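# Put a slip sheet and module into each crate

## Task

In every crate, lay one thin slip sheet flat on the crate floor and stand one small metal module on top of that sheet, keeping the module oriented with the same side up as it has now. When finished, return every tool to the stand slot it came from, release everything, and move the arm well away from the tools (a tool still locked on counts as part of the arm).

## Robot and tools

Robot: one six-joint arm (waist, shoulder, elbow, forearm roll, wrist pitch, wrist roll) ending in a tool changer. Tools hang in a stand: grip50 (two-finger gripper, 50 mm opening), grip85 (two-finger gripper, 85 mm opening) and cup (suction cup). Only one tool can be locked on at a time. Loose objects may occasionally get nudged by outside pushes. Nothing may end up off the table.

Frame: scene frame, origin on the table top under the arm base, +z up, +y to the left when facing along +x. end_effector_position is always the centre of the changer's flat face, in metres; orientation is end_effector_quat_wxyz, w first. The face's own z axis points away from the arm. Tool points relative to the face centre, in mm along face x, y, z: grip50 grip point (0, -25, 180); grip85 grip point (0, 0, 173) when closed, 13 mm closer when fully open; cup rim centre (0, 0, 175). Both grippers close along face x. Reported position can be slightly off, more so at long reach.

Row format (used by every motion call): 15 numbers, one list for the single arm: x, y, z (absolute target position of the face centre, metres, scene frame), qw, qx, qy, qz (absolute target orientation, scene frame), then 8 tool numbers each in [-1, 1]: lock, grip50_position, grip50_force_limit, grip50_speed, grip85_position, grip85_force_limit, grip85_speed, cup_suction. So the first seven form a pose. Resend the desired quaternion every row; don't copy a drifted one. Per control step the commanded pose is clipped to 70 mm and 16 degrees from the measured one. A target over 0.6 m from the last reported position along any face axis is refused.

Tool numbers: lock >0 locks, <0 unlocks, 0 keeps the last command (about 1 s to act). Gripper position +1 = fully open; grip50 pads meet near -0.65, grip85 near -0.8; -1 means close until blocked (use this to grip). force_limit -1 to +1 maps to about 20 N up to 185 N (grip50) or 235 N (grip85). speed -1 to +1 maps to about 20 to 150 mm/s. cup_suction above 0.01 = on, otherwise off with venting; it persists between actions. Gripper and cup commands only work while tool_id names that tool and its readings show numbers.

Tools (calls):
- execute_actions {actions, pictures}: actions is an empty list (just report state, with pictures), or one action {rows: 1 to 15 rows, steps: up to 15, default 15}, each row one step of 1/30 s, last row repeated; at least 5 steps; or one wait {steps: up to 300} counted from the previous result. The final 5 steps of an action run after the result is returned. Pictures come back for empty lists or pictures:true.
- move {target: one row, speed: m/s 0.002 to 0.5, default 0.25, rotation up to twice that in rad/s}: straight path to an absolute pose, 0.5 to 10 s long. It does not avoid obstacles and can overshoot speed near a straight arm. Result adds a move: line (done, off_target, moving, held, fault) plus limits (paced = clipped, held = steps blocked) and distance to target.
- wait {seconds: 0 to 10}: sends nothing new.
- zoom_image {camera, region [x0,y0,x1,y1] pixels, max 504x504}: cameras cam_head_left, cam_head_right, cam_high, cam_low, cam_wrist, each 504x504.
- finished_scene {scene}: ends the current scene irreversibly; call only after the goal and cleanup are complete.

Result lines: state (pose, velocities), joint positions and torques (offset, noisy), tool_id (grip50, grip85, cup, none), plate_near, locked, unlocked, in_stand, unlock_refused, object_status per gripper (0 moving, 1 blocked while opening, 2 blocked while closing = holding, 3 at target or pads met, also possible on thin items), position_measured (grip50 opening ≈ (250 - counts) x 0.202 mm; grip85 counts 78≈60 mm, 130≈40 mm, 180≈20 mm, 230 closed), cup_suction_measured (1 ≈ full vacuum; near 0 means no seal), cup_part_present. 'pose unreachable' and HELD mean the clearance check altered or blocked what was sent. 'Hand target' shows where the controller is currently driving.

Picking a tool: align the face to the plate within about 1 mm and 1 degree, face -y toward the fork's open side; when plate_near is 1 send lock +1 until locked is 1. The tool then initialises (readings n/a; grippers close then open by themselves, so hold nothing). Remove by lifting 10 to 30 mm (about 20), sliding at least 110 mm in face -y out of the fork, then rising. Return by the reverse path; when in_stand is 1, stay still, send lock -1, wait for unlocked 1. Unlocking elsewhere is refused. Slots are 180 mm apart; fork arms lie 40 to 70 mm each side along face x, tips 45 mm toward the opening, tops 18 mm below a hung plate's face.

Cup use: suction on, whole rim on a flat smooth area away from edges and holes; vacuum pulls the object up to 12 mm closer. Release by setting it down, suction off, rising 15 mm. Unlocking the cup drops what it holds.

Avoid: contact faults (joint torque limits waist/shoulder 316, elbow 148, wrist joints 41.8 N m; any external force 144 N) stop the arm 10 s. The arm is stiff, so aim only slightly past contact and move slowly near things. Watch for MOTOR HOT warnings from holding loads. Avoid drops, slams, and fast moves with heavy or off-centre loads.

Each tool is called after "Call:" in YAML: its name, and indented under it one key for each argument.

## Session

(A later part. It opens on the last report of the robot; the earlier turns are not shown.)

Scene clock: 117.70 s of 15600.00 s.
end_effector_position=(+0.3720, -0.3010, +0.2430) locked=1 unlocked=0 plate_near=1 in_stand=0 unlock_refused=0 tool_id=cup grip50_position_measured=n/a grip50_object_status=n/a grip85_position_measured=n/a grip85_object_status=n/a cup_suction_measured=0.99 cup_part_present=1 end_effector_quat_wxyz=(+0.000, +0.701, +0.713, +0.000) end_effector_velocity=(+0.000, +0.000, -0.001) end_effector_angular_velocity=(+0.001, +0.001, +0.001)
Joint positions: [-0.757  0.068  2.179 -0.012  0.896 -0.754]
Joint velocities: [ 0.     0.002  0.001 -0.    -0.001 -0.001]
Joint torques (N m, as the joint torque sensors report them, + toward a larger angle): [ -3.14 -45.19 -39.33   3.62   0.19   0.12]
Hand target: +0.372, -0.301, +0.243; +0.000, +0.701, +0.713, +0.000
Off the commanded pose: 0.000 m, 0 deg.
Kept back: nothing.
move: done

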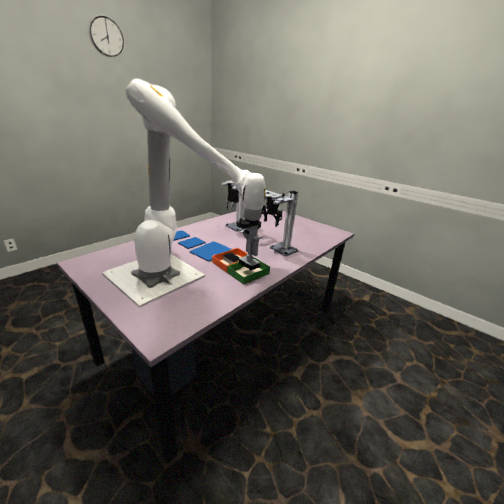

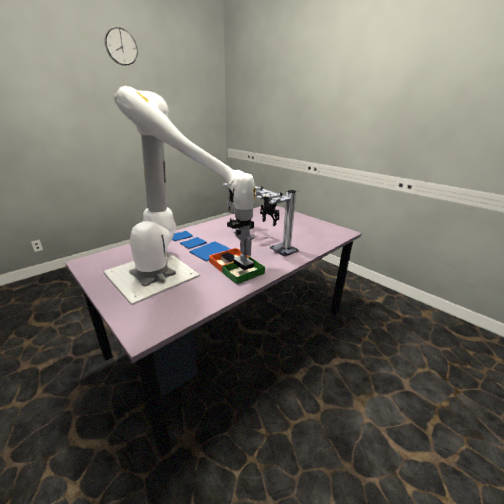

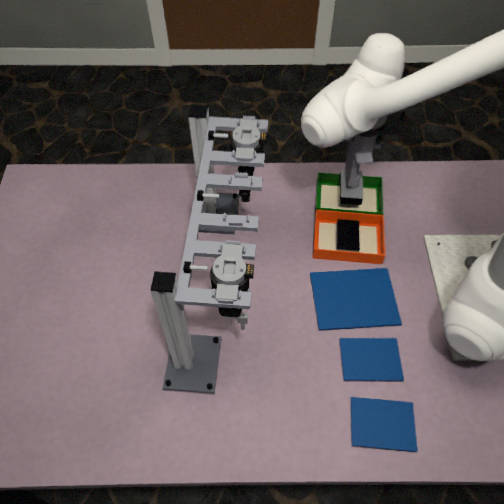

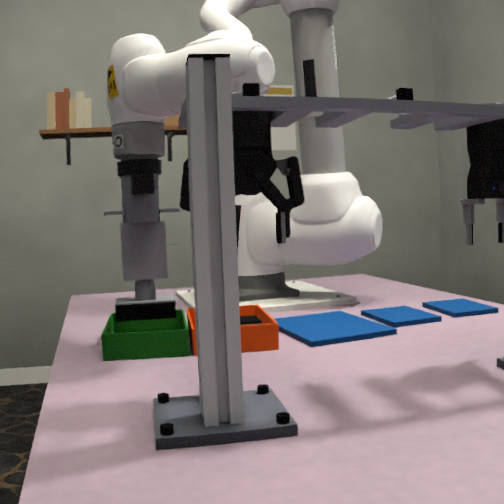

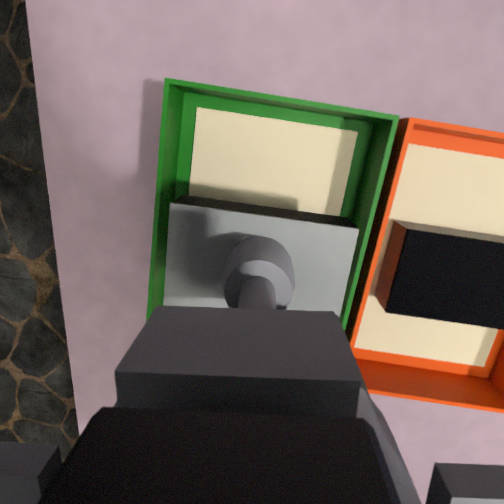

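Call:
move:
  target: [0.372,-0.301,0.208,0,0.7009,0.7133,0,0,1,0,0,1,0,0,1]
  speed: 0.04

Call:
execute_actions:
  actions:
    - {"rows":[[0.372,-0.301,0.206,0,0.7009,0.7133,0,0,1,0,0,1,0,0,1],[0.372,-0.301,0.205,0,0.7009,0.7133,0,0,1,0,0,1,0,0,1],[0.372,-0.301,0.204,0,0.7009,0.7133,0,0,1,0,0,1,0,0,1],[0.372,-0.301,0.2035,0,0.7009,0.7133,0,0,1,0,0,1,0,0,1],[0.372,-0.301,0.203,0,0.7009,0.7133,0,0,1,0,0,1,0,0,1],[0.372,-0.301,0.2025,0,0.7009,0.7133,0,0,1,0,0,1,0,0,1],[0.372,-0.301,0.2025,0,0.7009,0.7133,0,0,1,0,0,1,0,0,1],[0.372,-0.301,0.2025,0,0.7009,0.7133,0,0,1,0,0,1,0,0,1],[0.372,-0.301,0.2025,0,0.7009,0.7133,0,0,1,0,0,1,0,0,1],[0.372,-0.301,0.2025,0,0.7009,0.7133,0,0,1,0,0,1,0,0,1],[0.372,-0.301,0.2025,0,0.7009,0.7133,0,0,1,0,0,1,0,0,0]],"steps":15}

Call:
execute_actions:
  actions:
    - {"rows":[[0.372,-0.301,0.2025,0,0.7009,0.7133,0,0,1,0,0,1,0,0,0]],"steps":12}

Call:
move:
  target: [0.372,-0.301,0.28,0,0.7009,0.7133,0,0,1,0,0,1,0,0,0]
  speed: 0.12

Scene clock: 119.37 s of 15600.00 s.
end_effector_position=(+0.3720, -0.3010, +0.2080) locked=1 unlocked=0 plate_near=1 in_stand=0 unlock_refused=0 tool_id=cup grip50_position_measured=n/a grip50_object_status=n/a grip85_position_measured=n/a grip85_object_status=n/a cup_suction_measured=0.99 cup_part_present=1 end_effector_quat_wxyz=(+0.000, +0.701, +0.713, +0.000) end_effector_velocity=(+0.000, -0.000, -0.000) end_effector_angular_velocity=(+0.001, +0.000, -0.000)
Joint positions: [-0.757  0.113  2.211 -0.013  0.819 -0.753]
Joint velocities: [ 0.     0.001 -0.     0.    -0.     0.   ]
Joint torques (N m, as the joint torque sensors report them, + toward a larger angle): [ -2.51 -47.82 -36.98   3.41  -0.01  -0.04]
Hand target: +0.372, -0.301, +0.208; -0.000, +0.701, +0.713, +0.000
Off the commanded pose: 0.000 m, 0 deg.
Kept back: nothing.
move: done

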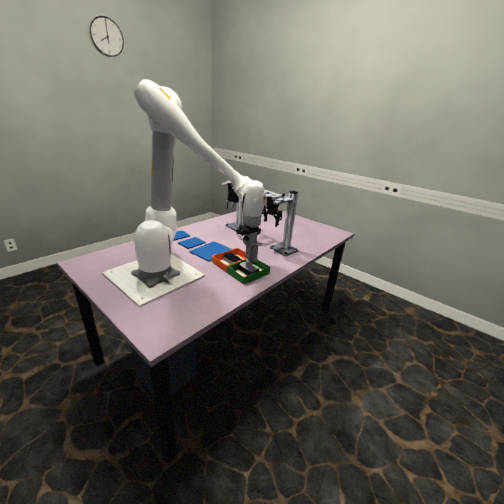

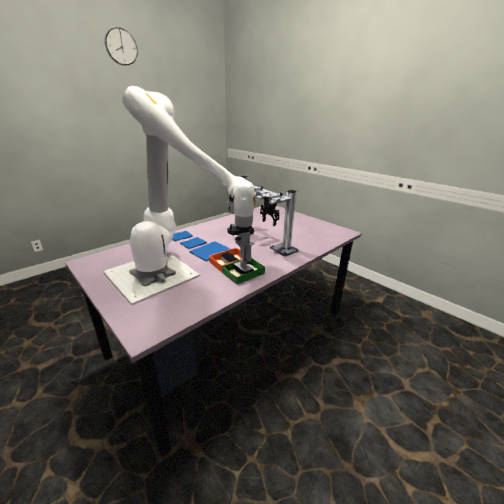

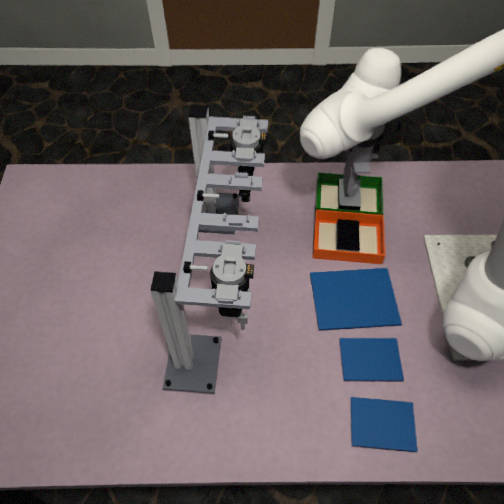

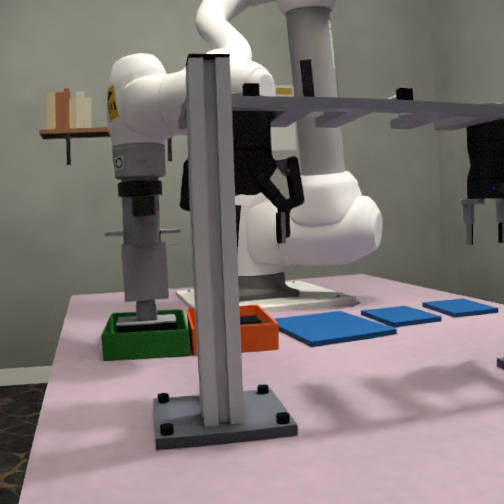

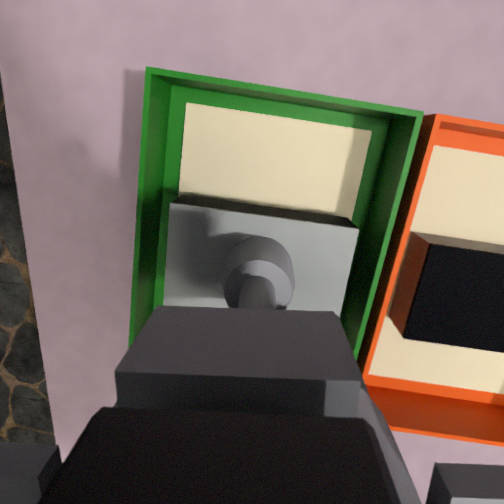

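Scene clock: 119.70 s of 15600.00 s.
end_effector_position=(+0.3720, -0.3010, +0.2026) locked=1 unlocked=0 plate_near=1 in_stand=0 unlock_refused=0 tool_id=cup grip50_position_measured=n/a grip50_object_status=n/a grip85_position_measured=n/a grip85_object_status=n/a cup_suction_measured=0.99 cup_part_present=1 end_effector_quat_wxyz=(-0.000, +0.701, +0.713, +0.000) end_effector_velocity=(+0.000, +0.000, -0.003) end_effector_angular_velocity=(+0.000, +0.000, -0.000)
Joint positions: [-0.757  0.121  2.215 -0.013  0.807 -0.753]
Joint velocities: [ 0.     0.004  0.002 -0.    -0.005  0.   ]
Joint torques (N m, as the joint torque sensors report them, + toward a larger angle): [ -2.7  -49.95 -35.76   3.42   0.12   0.01]
Steps of this call (steps 1 to 10: the first 10 steps of this action). Readings (end_effector_position | what the end effector reports):
1: (+0.3720, -0.3010, +0.2079) | locked=1 unlocked=0 plate_near=1 in_stand=0 unlock_refused=0 tool_id=cup grip50_position_measured=n/a grip50_object_status=n/a grip85_position_measured=n/a grip85_object_status=n/a cup_suction_measured=0.99 cup_part_present=1
2: (+0.3720, -0.3010, +0.2073) | locked=1 unlocked=0 plate_near=1 in_stand=0 unlock_refused=0 tool_id=cup grip50_position_measured=n/a grip50_object_status=n/a grip85_position_measured=n/a grip85_object_status=n/a cup_suction_measured=0.99 cup_part_present=1
4: (+0.3720, -0.3010, +0.2054) | locked=1 unlocked=0 plate_near=1 in_stand=0 unlock_refused=0 tool_id=cup grip50_position_measured=n/a grip50_object_status=n/a grip85_position_measured=n/a grip85_object_status=n/a cup_suction_measured=0.99 cup_part_present=1
8: (+0.3720, -0.3010, +0.2029) | locked=1 unlocked=0 plate_near=1 in_stand=0 unlock_refused=0 tool_id=cup grip50_position_measured=n/a grip50_object_status=n/a grip85_position_measured=n/a grip85_object_status=n/a cup_suction_measured=0.99 cup_part_present=1
10: the state above

Scene clock: 120.10 s of 15600.00 s.
end_effector_position=(+0.3720, -0.3010, +0.2025) locked=1 unlocked=0 plate_near=1 in_stand=0 unlock_refused=0 tool_id=cup grip50_position_measured=n/a grip50_object_status=n/a grip85_position_measured=n/a grip85_object_status=n/a cup_suction_measured=0.00 cup_part_present=0 end_effector_quat_wxyz=(+0.000, +0.701, +0.713, +0.000) end_effector_velocity=(-0.000, +0.000, -0.001) end_effector_angular_velocity=(+0.002, +0.001, -0.000)
Joint positions: [-0.757  0.121  2.215 -0.013  0.806 -0.753]
Joint velocities: [0.    0.001 0.001 0.    0.    0.   ]
Joint torques (N m, as the joint torque sensors report them, + toward a larger angle): [ -2.22 -44.66 -32.2    3.55   0.18  -0.09]
Off your previous action's commanded pose: 0.000 m, 0 deg at its last step (step 5 of this call).
Steps of this call (steps 1 to 5: the last 5 steps of your previous action; steps 6 to 12: the first 7 steps of this action). Readings (end_effector_position | what the end effector reports):
6: (+0.3720, -0.3010, +0.2025) | locked=1 unlocked=0 plate_near=1 in_stand=0 unlock_refused=0 tool_id=cup grip50_position_measured=n/a grip50_object_status=n/a grip85_position_measured=n/a grip85_object_status=n/a cup_suction_measured=0.00 cup_part_present=0
7: (+0.3720, -0.3010, +0.2025) | locked=1 unlocked=0 plate_near=1 in_stand=0 unlock_refused=0 tool_id=cup grip50_position_measured=n/a grip50_object_status=n/a grip85_position_measured=n/a grip85_object_status=n/a cup_suction_measured=0.00 cup_part_present=0
9: (+0.3720, -0.3010, +0.2025) | locked=1 unlocked=0 plate_near=1 in_stand=0 unlock_refused=0 tool_id=cup grip50_position_measured=n/a grip50_object_status=n/a grip85_position_measured=n/a grip85_object_status=n/a cup_suction_measured=0.00 cup_part_present=0
12: the state above

Scene clock: 121.33 s of 15600.00 s.
end_effector_position=(+0.3720, -0.3011, +0.2800) locked=1 unlocked=0 plate_near=1 in_stand=0 unlock_refused=0 tool_id=cup grip50_position_measured=n/a grip50_object_status=n/a grip85_position_measured=n/a grip85_object_status=n/a cup_suction_measured=0.00 cup_part_present=0 end_effector_quat_wxyz=(-0.000, +0.701, +0.713, -0.000) end_effector_velocity=(+0.000, +0.000, +0.000) end_effector_angular_velocity=(+0.001, +0.001, +0.001)
Joint positions: [-0.756  0.025  2.142 -0.012  0.975 -0.754]
Joint velocities: [ 0.    -0.    -0.001  0.     0.002 -0.001]
Joint torques (N m, as the joint torque sensors report them, + toward a larger angle): [ -2.53 -42.49 -41.12   3.91   0.02  -0.08]
Hand target: +0.372, -0.301, +0.280; +0.000, +0.701, +0.713, -0.000
Off your previous action's commanded pose: 0.000 m, 0 deg at its last step (step 5 of this call).
Off the commanded pose: 0.000 m, 0 deg.
Kept back: nothing.
move: done

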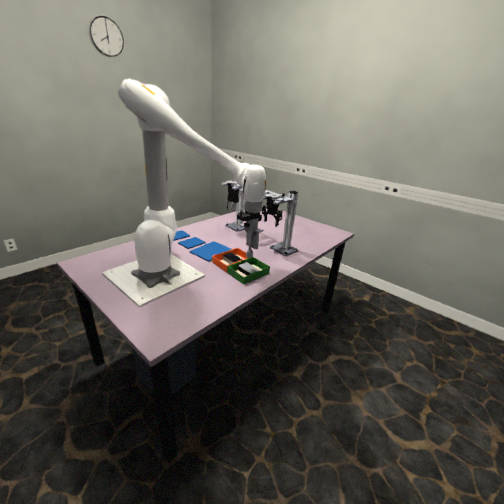

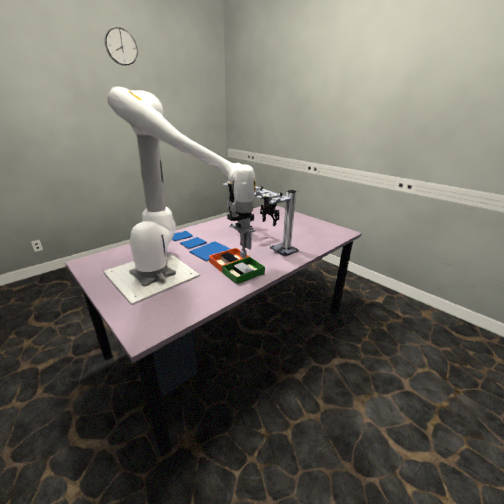

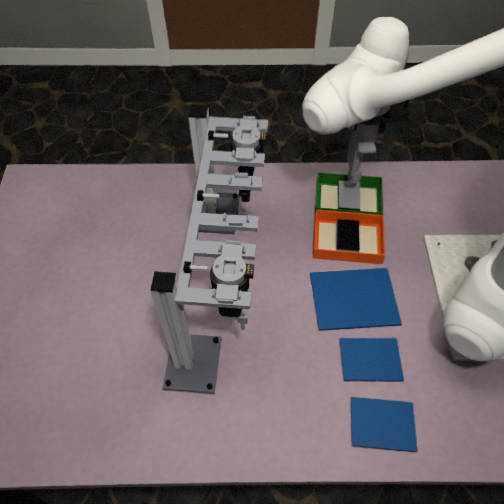

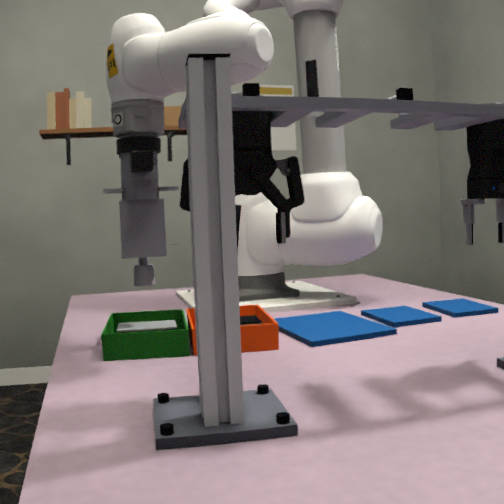

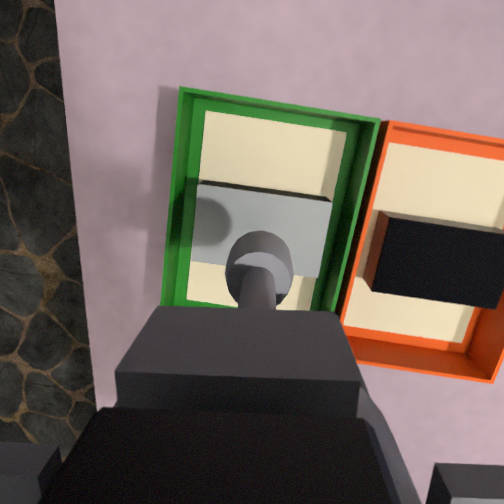

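Call:
move:
  target: [0.5535,-0.0122,0.381,0,0.7408,0.6717,0,0,1,0,0,1,0,0,0]
  speed: 0.3

Call:
move:
  target: [0.6829,-0.0249,0.381,0,0.7408,0.6717,0,0,1,0,0,1,0,0,0]
  speed: 0.1

Scene clock: 123.30 s of 15600.00 s.
end_effector_position=(+0.5542, -0.0121, +0.3809) locked=1 unlocked=0 plate_near=1 in_stand=0 unlock_refused=0 tool_id=cup grip50_position_measured=n/a grip50_object_status=n/a grip85_position_measured=n/a grip85_object_status=n/a cup_suction_measured=0.00 cup_part_present=0 end_effector_quat_wxyz=(+0.000, +0.741, +0.672, +0.000) end_effector_velocity=(+0.000, +0.001, +0.000) end_effector_angular_velocity=(-0.000, +0.000, +0.000)
Joint positions: [-0.09   0.066  1.9   -0.008  1.181  0.024]
Joint velocities: [ 0.001  0.001 -0.001 -0.     0.001  0.001]
Joint torques (N m, as the joint torque sensors report them, + toward a larger angle): [ -3.84 -51.56 -44.67   4.21  -0.01   0.02]
Hand target: +0.554, -0.012, +0.381; +0.000, +0.741, +0.672, +0.000
Off the commanded pose: 0.001 m, 0 deg.
Kept back: nothing.
move: done

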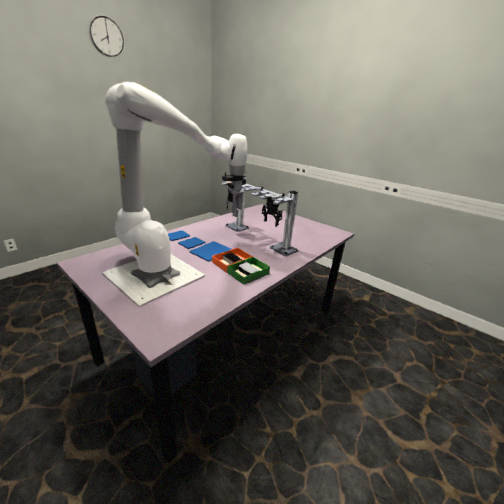

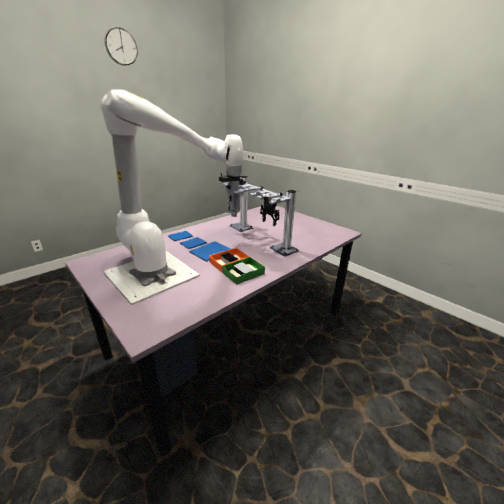

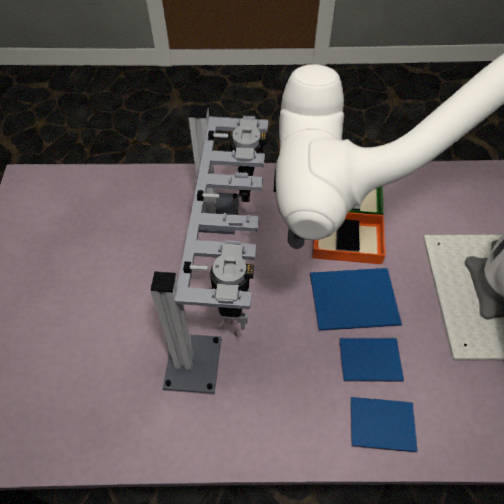

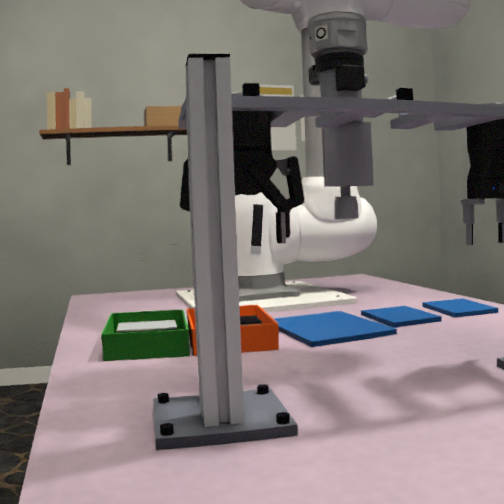

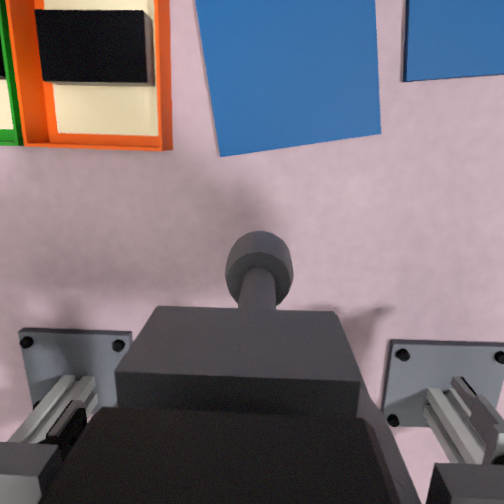

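Scene clock: 124.93 s of 15600.00 s.
end_effector_position=(+0.6828, -0.0250, +0.3808) locked=1 unlocked=0 plate_near=1 in_stand=0 unlock_refused=0 tool_id=cup grip50_position_measured=n/a grip50_object_status=n/a grip85_position_measured=n/a grip85_object_status=n/a cup_suction_measured=0.00 cup_part_present=0 end_effector_quat_wxyz=(+0.000, +0.741, +0.672, -0.000) end_effector_velocity=(+0.000, -0.000, +0.001) end_effector_angular_velocity=(+0.000, -0.002, +0.000)
Joint positions: [-0.094  0.266  1.663 -0.007  1.22   0.019]
Joint velocities: [-0.    -0.    -0.001  0.    -0.    -0.001]
Joint torques (N m, as the joint torque sensors report them, + toward a larger angle): [ -2.99 -73.85 -45.82   4.39  -0.03   0.02]
Hand target: +0.683, -0.025, +0.381; +0.000, +0.741, +0.672, -0.000
Off the commanded pose: 0.000 m, 0 deg.
Kept back: nothing.
move: done

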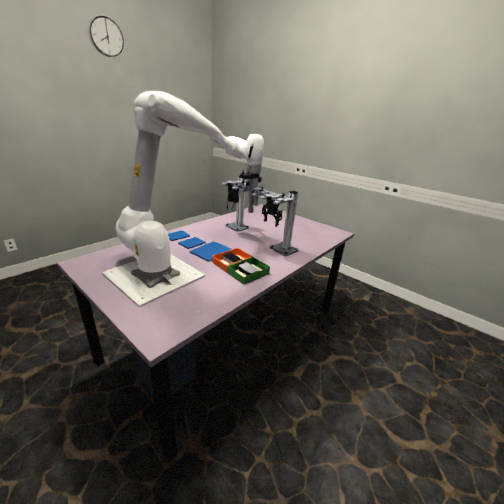

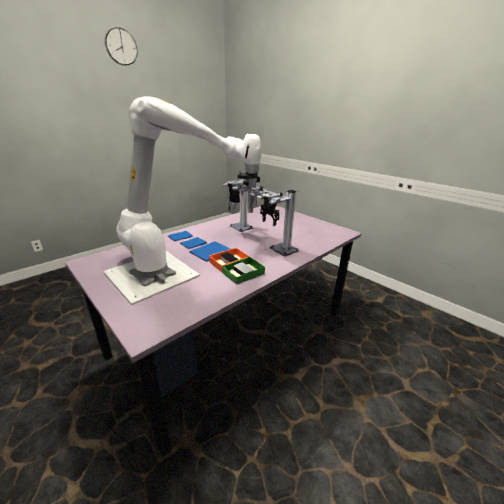

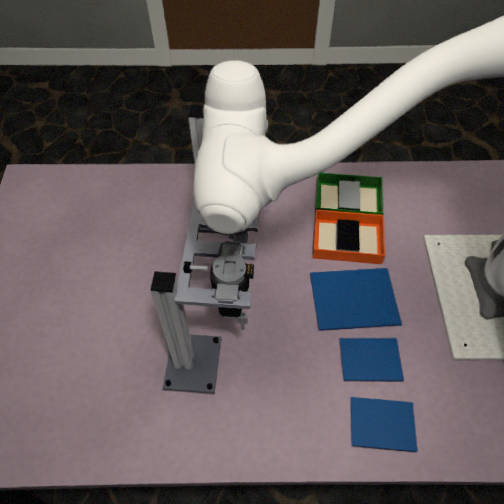

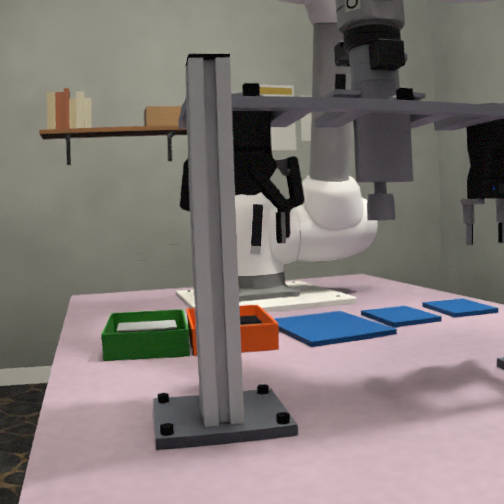

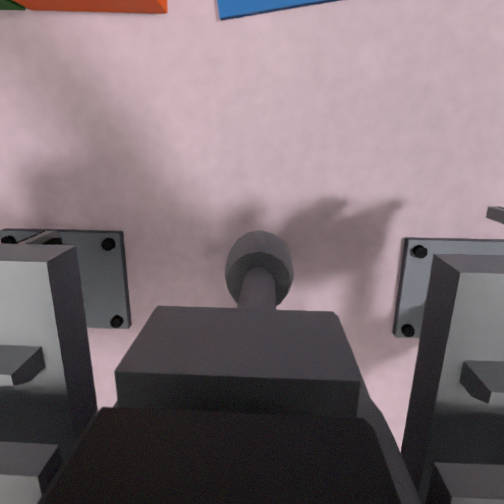

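Call:
move:
  target: [0.6829,-0.0249,0.3615,0,0.7408,0.6717,0,0,1,0,0,1,0,0,0]
  speed: 0.03

Scene clock: 126.07 s of 15600.00 s.
end_effector_position=(+0.6829, -0.0249, +0.3615) locked=1 unlocked=0 plate_near=1 in_stand=1 unlock_refused=0 tool_id=cup grip50_position_measured=n/a grip50_object_status=n/a grip85_position_measured=n/a grip85_object_status=n/a cup_suction_measured=0.00 cup_part_present=0 end_effector_quat_wxyz=(-0.000, +0.741, +0.672, +0.000) end_effector_velocity=(+0.000, -0.000, -0.001) end_effector_angular_velocity=(-0.000, -0.001, -0.000)
Joint positions: [-0.094  0.277  1.685 -0.007  1.186  0.019]
Joint velocities: [-0.     0.     0.001 -0.    -0.002 -0.   ]
Joint torques (N m, as the joint torque sensors report them, + toward a larger angle): [ -2.34 -74.57 -46.96   4.32  -0.05  -0.13]
Hand target: +0.683, -0.025, +0.361; -0.000, +0.741, +0.672, +0.000
Off the commanded pose: 0.000 m, 0 deg.
Kept back: nothing.
move: done

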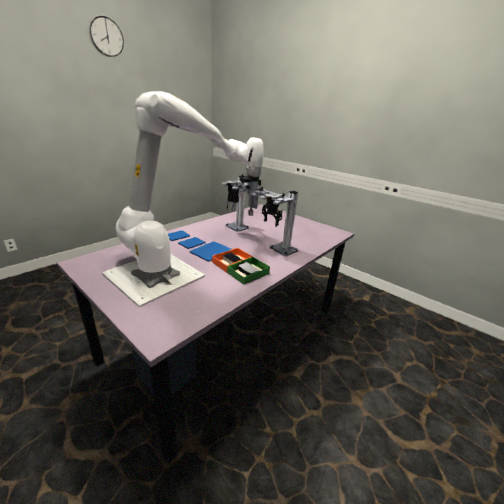

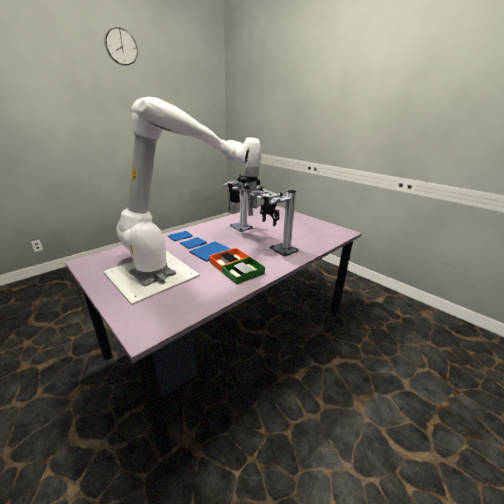

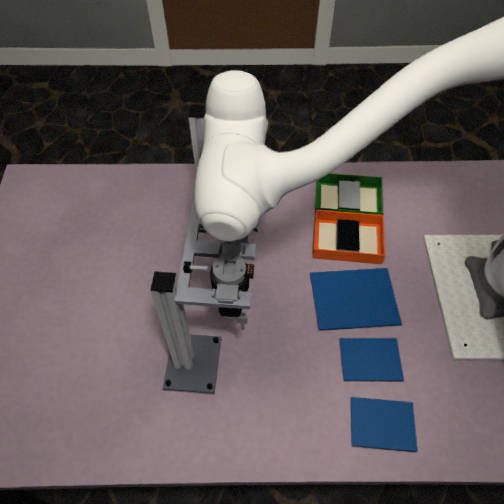

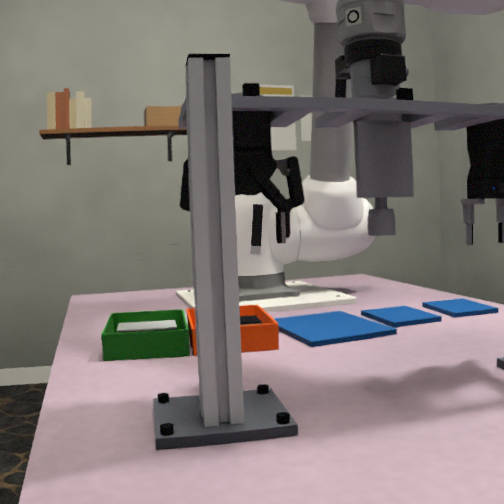

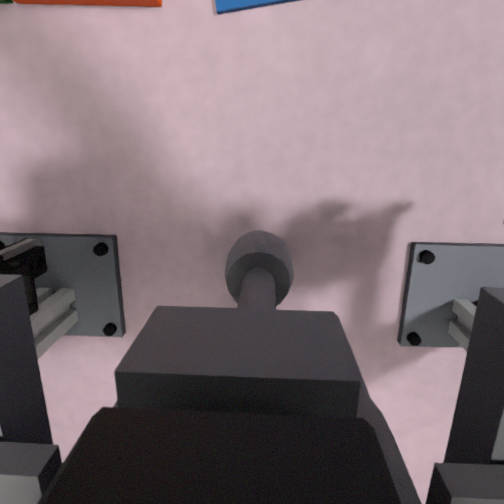

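Call:
execute_actions:
  actions:
    - {"rows":[[0.6829,-0.0249,0.3613,0,0.7408,0.6717,0,-1,1,0,0,1,0,0,0]],"steps":15}

Call:
execute_actions:
  actions:
    - {"rows":[[0.6829,-0.0249,0.3613,0,0.7408,0.6717,0,-1,1,0,0,1,0,0,0]],"steps":15}

Call:
execute_actions:
  actions:
    - {"rows":[[0.6829,-0.0249,0.3613,0,0.7408,0.6717,0,-1,1,0,0,1,0,0,0]],"steps":10}

Scene clock: 126.60 s of 15600.00 s.
end_effector_position=(+0.6829, -0.0249, +0.3613) locked=0 unlocked=0 plate_near=1 in_stand=1 unlock_refused=0 tool_id=none grip50_position_measured=n/a grip50_object_status=n/a grip85_position_measured=n/a grip85_object_status=n/a cup_suction_measured=n/a cup_part_present=n/a end_effector_quat_wxyz=(-0.000, +0.741, +0.672, -0.000) end_effector_velocity=(+0.000, +0.000, -0.001) end_effector_angular_velocity=(+0.000, +0.001, +0.001)
Joint positions: [-0.094  0.277  1.685 -0.008  1.186  0.019]
Joint velocities: [ 0.001  0.001  0.    -0.     0.     0.   ]
Joint torques (N m, as the joint torque sensors report them, + toward a larger angle): [ -2.53 -73.27 -45.79   4.44   0.     0.25]
Steps of this call (steps 1 to 6: nothing new was sent; steps 7 to 16: the first 10 steps of this action). Readings (end_effector_position | what the end effector reports):
7: (+0.6829, -0.0249, +0.3614) | locked=1 unlocked=0 plate_near=1 in_stand=1 unlock_refused=0 tool_id=cup grip50_position_measured=n/a grip50_object_status=n/a grip85_position_measured=n/a grip85_object_status=n/a cup_suction_measured=0.00 cup_part_present=0
8: (+0.6829, -0.0249, +0.3613) | locked=1 unlocked=0 plate_near=1 in_stand=1 unlock_refused=0 tool_id=cup grip50_position_measured=n/a grip50_object_status=n/a grip85_position_measured=n/a grip85_object_status=n/a cup_suction_measured=0.00 cup_part_present=0
10: (+0.6829, -0.0249, +0.3613) | locked=1 unlocked=0 plate_near=1 in_stand=1 unlock_refused=0 tool_id=cup grip50_position_measured=n/a grip50_object_status=n/a grip85_position_measured=n/a grip85_object_status=n/a cup_suction_measured=0.00 cup_part_present=0
14: (+0.6829, -0.0249, +0.3613) | locked=0 unlocked=0 plate_near=1 in_stand=1 unlock_refused=0 tool_id=none grip50_position_measured=n/a grip50_object_status=n/a grip85_position_measured=n/a grip85_object_status=n/a cup_suction_measured=n/a cup_part_present=n/a
16: the state above

Scene clock: 127.10 s of 15600.00 s.
end_effector_position=(+0.6829, -0.0249, +0.3613) locked=0 unlocked=1 plate_near=0 in_stand=1 unlock_refused=0 tool_id=none grip50_position_measured=n/a grip50_object_status=n/a grip85_position_measured=n/a grip85_object_status=n/a cup_suction_measured=n/a cup_part_present=n/a end_effector_quat_wxyz=(-0.000, +0.741, +0.672, -0.000) end_effector_velocity=(-0.000, +0.000, +0.001) end_effector_angular_velocity=(+0.000, -0.000, +0.000)
Joint positions: [-0.094  0.277  1.685 -0.008  1.186  0.019]
Joint velocities: [ 0.    -0.001 -0.     0.     0.001 -0.   ]
Joint torques (N m, as the joint torque sensors report them, + toward a larger angle): [ -2.74 -68.77 -41.89   4.34   0.     0.07]
Off your previous action's commanded pose: 0.000 m, 0 deg at its last step (step 5 of this call).
Steps of this call (steps 1 to 5: the last 5 steps of your previous action; steps 6 to 15: the first 10 steps of this action). Readings (end_effector_position | what the end effector reports):
6: (+0.6829, -0.0249, +0.3613) | locked=0 unlocked=0 plate_near=0 in_stand=1 unlock_refused=0 tool_id=none grip50_position_measured=n/a grip50_object_status=n/a grip85_position_measured=n/a grip85_object_status=n/a cup_suction_measured=n/a cup_part_present=n/a
7: (+0.6829, -0.0249, +0.3613) | locked=0 unlocked=0 plate_near=0 in_stand=1 unlock_refused=0 tool_id=none grip50_position_measured=n/a grip50_object_status=n/a grip85_position_measured=n/a grip85_object_status=n/a cup_suction_measured=n/a cup_part_present=n/a
9: (+0.6829, -0.0249, +0.3613) | locked=0 unlocked=0 plate_near=0 in_stand=1 unlock_refused=0 tool_id=none grip50_position_measured=n/a grip50_object_status=n/a grip85_position_measured=n/a grip85_object_status=n/a cup_suction_measured=n/a cup_part_present=n/a
13: (+0.6829, -0.0249, +0.3613) | locked=0 unlocked=0 plate_near=0 in_stand=1 unlock_refused=0 tool_id=none grip50_position_measured=n/a grip50_object_status=n/a grip85_position_measured=n/a grip85_object_status=n/a cup_suction_measured=n/a cup_part_present=n/a
15: the state above

Scene clock: 127.43 s of 15600.00 s.
end_effector_position=(+0.6829, -0.0249, +0.3613) locked=0 unlocked=1 plate_near=0 in_stand=1 unlock_refused=0 tool_id=none grip50_position_measured=n/a grip50_object_status=n/a grip85_position_measured=n/a grip85_object_status=n/a cup_suction_measured=n/a cup_part_present=n/a end_effector_quat_wxyz=(-0.000, +0.741, +0.672, -0.000) end_effector_velocity=(-0.000, -0.000, +0.000) end_effector_angular_velocity=(-0.000, -0.000, +0.000)
Joint positions: [-0.094  0.277  1.685 -0.008  1.186  0.019]
Joint velocities: [-0. -0. -0. -0.  0. -0.]
Joint torques (N m, as the joint torque sensors report them, + toward a larger angle): [ -3.04 -69.38 -41.8    4.26   0.04  -0.02]
Off your previous action's commanded pose: 0.000 m, 0 deg at its last step (step 5 of this call).
Steps of this call (steps 1 to 5: the last 5 steps of your previous action; steps 6 to 10: the first 5 steps of this action). Readings (end_effector_position | what the end effector reports):
6: (+0.6829, -0.0249, +0.3613) | locked=0 unlocked=1 plate_near=0 in_stand=1 unlock_refused=0 tool_id=none grip50_position_measured=n/a grip50_object_status=n/a grip85_position_measured=n/a grip85_object_status=n/a cup_suction_measured=n/a cup_part_present=n/a
7: (+0.6829, -0.0249, +0.3613) | locked=0 unlocked=1 plate_near=0 in_stand=1 unlock_refused=0 tool_id=none grip50_position_measured=n/a grip50_object_status=n/a grip85_position_measured=n/a grip85_object_status=n/a cup_suction_measured=n/a cup_part_present=n/a
9: (+0.6829, -0.0249, +0.3613) | locked=0 unlocked=1 plate_near=0 in_stand=1 unlock_refused=0 tool_id=none grip50_position_measured=n/a grip50_object_status=n/a grip85_position_measured=n/a grip85_object_status=n/a cup_suction_measured=n/a cup_part_present=n/a
10: the state above

Unlocked. Rise and move clear.

Call:
move:
  target: [0.6829,-0.0249,0.44,0,0.7408,0.6717,0,0,1,0,0,1,0,0,0]
  speed: 0.15

Call:
move:
  target: [0.35,-0.05,0.55,0,0.7408,0.6717,0,0,1,0,0,1,0,0,0]
  speed: 0.35

Scene clock: 128.73 s of 15600.00 s.
end_effector_position=(+0.6830, -0.0249, +0.4400) locked=0 unlocked=1 plate_near=0 in_stand=0 unlock_refused=0 tool_id=none grip50_position_measured=n/a grip50_object_status=n/a grip85_position_measured=n/a grip85_object_status=n/a cup_suction_measured=n/a cup_part_present=n/a end_effector_quat_wxyz=(-0.000, +0.741, +0.672, -0.000) end_effector_velocity=(+0.000, +0.000, +0.000) end_effector_angular_velocity=(+0.000, +0.001, +0.001)
Joint positions: [-0.093  0.238  1.588 -0.007  1.323  0.019]
Joint velocities: [ 0.     0.001 -0.001  0.     0.001 -0.   ]
Joint torques (N m, as the joint torque sensors report them, + toward a larger angle): [ -3.12 -65.89 -42.54   4.38  -0.02   0.  ]
Hand target: +0.683, -0.025, +0.440; +0.000, +0.741, +0.672, -0.000
Off your previous action's commanded pose: 0.000 m, 0 deg at its last step (step 5 of this call).
Off the commanded pose: 0.000 m, 0 deg.
Kept back: nothing.
move: done

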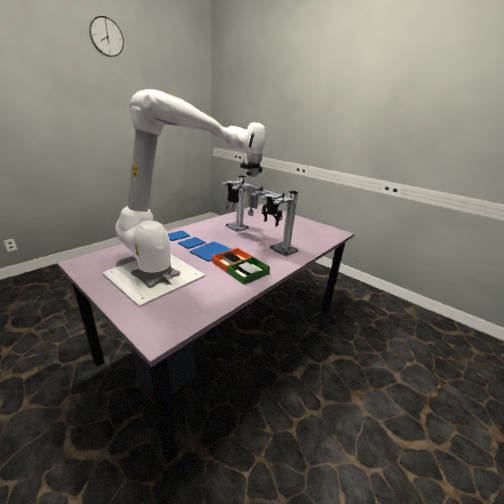

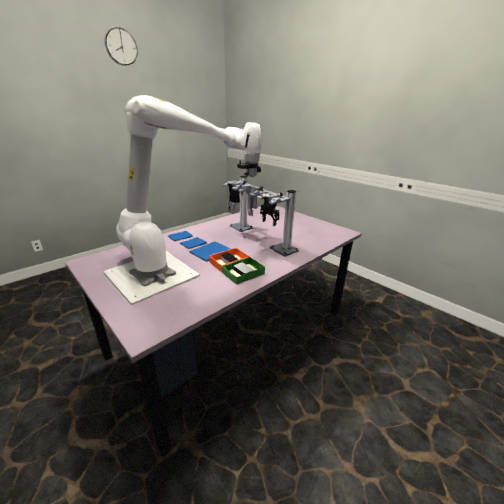

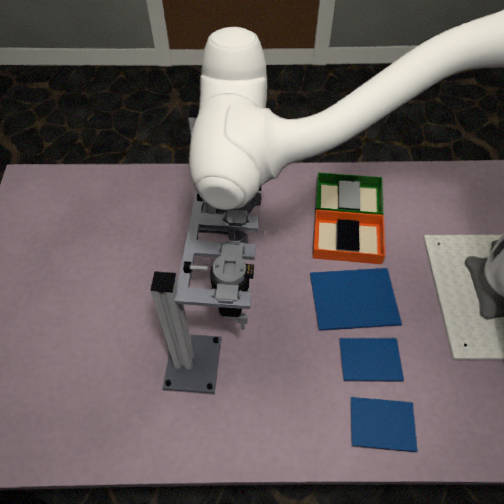

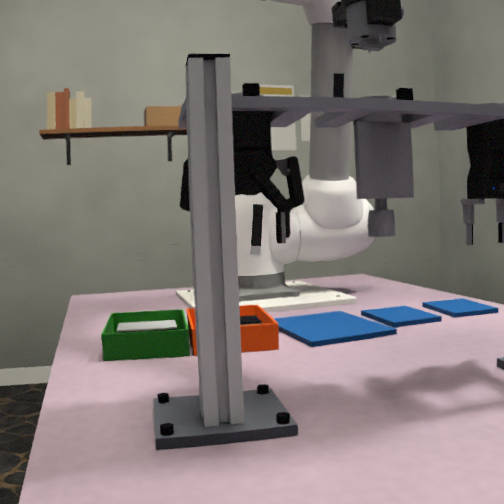

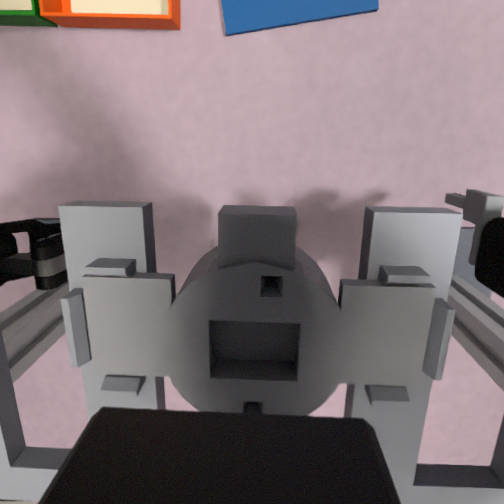

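Scene clock: 130.27 s of 15600.00 s.
end_effector_position=(+0.3501, -0.0498, +0.5505) locked=0 unlocked=1 plate_near=0 in_stand=0 unlock_refused=0 tool_id=none grip50_position_measured=n/a grip50_object_status=n/a grip85_position_measured=n/a grip85_object_status=n/a cup_suction_measured=n/a cup_part_present=n/a end_effector_quat_wxyz=(-0.000, +0.741, +0.672, -0.000) end_effector_velocity=(-0.000, +0.000, +0.000) end_effector_angular_velocity=(+0.003, -0.001, +0.000)
Joint positions: [-0.235 -0.332  1.924 -0.008  1.556 -0.124]
Joint velocities: [-0.001 -0.001  0.     0.003  0.001 -0.001]
Joint torques (N m, as the joint torque sensors report them, + toward a larger angle): [ -1.73  -9.26 -45.28   4.49   0.04  -0.06]
Hand target: +0.350, -0.050, +0.551; -0.000, +0.741, +0.672, -0.000
Off the commanded pose: 0.001 m, 0 deg.
Kept back: nothing.
move: done

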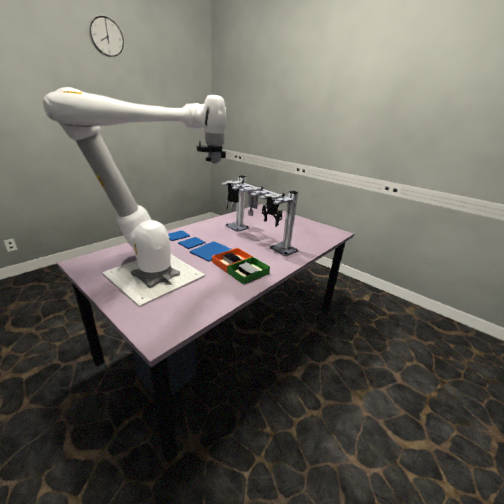

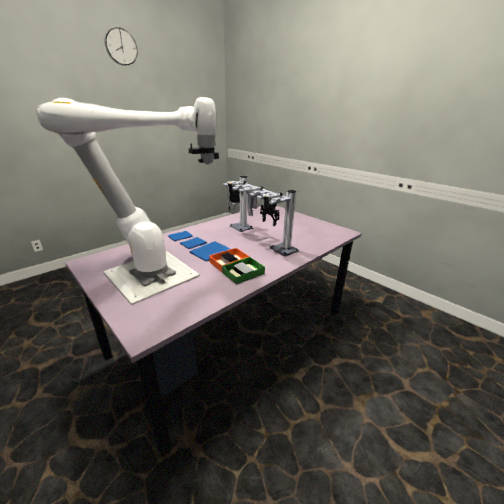

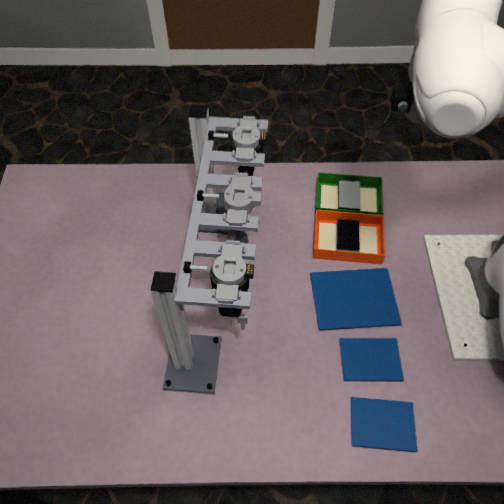

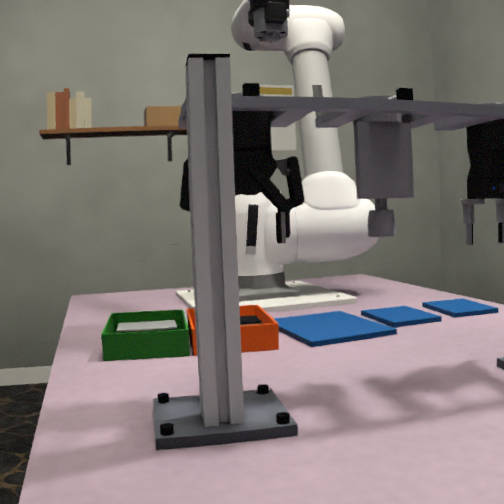

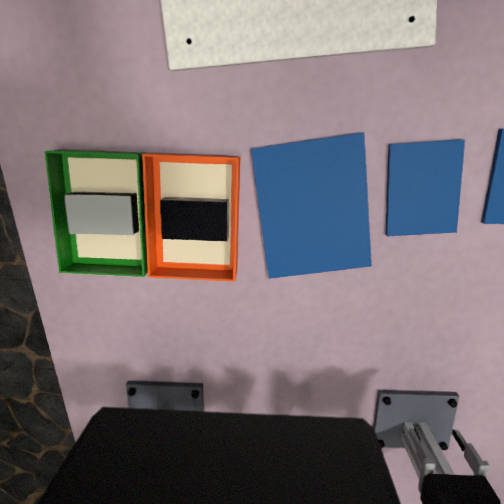

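Call:
zoom_image:
  camera: "cam_wrist"
  region: [30,130,260,300]

Region (30, 130, 260, 300) of cam_wrist's 504x504 image, scaled by 2.191, with more detail than that image has; it fills the top 373 rows of this view, and the rest is white.

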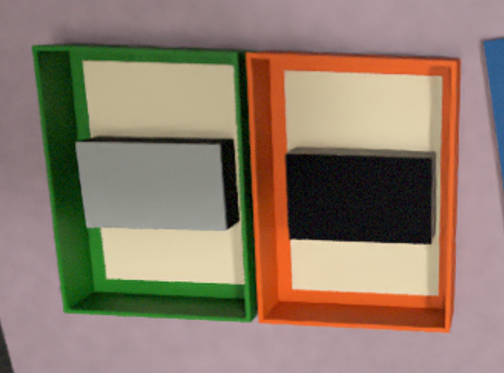

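Looks good.

Call:
finished_scene:
  scene: 1

The scene is finished: the task was done.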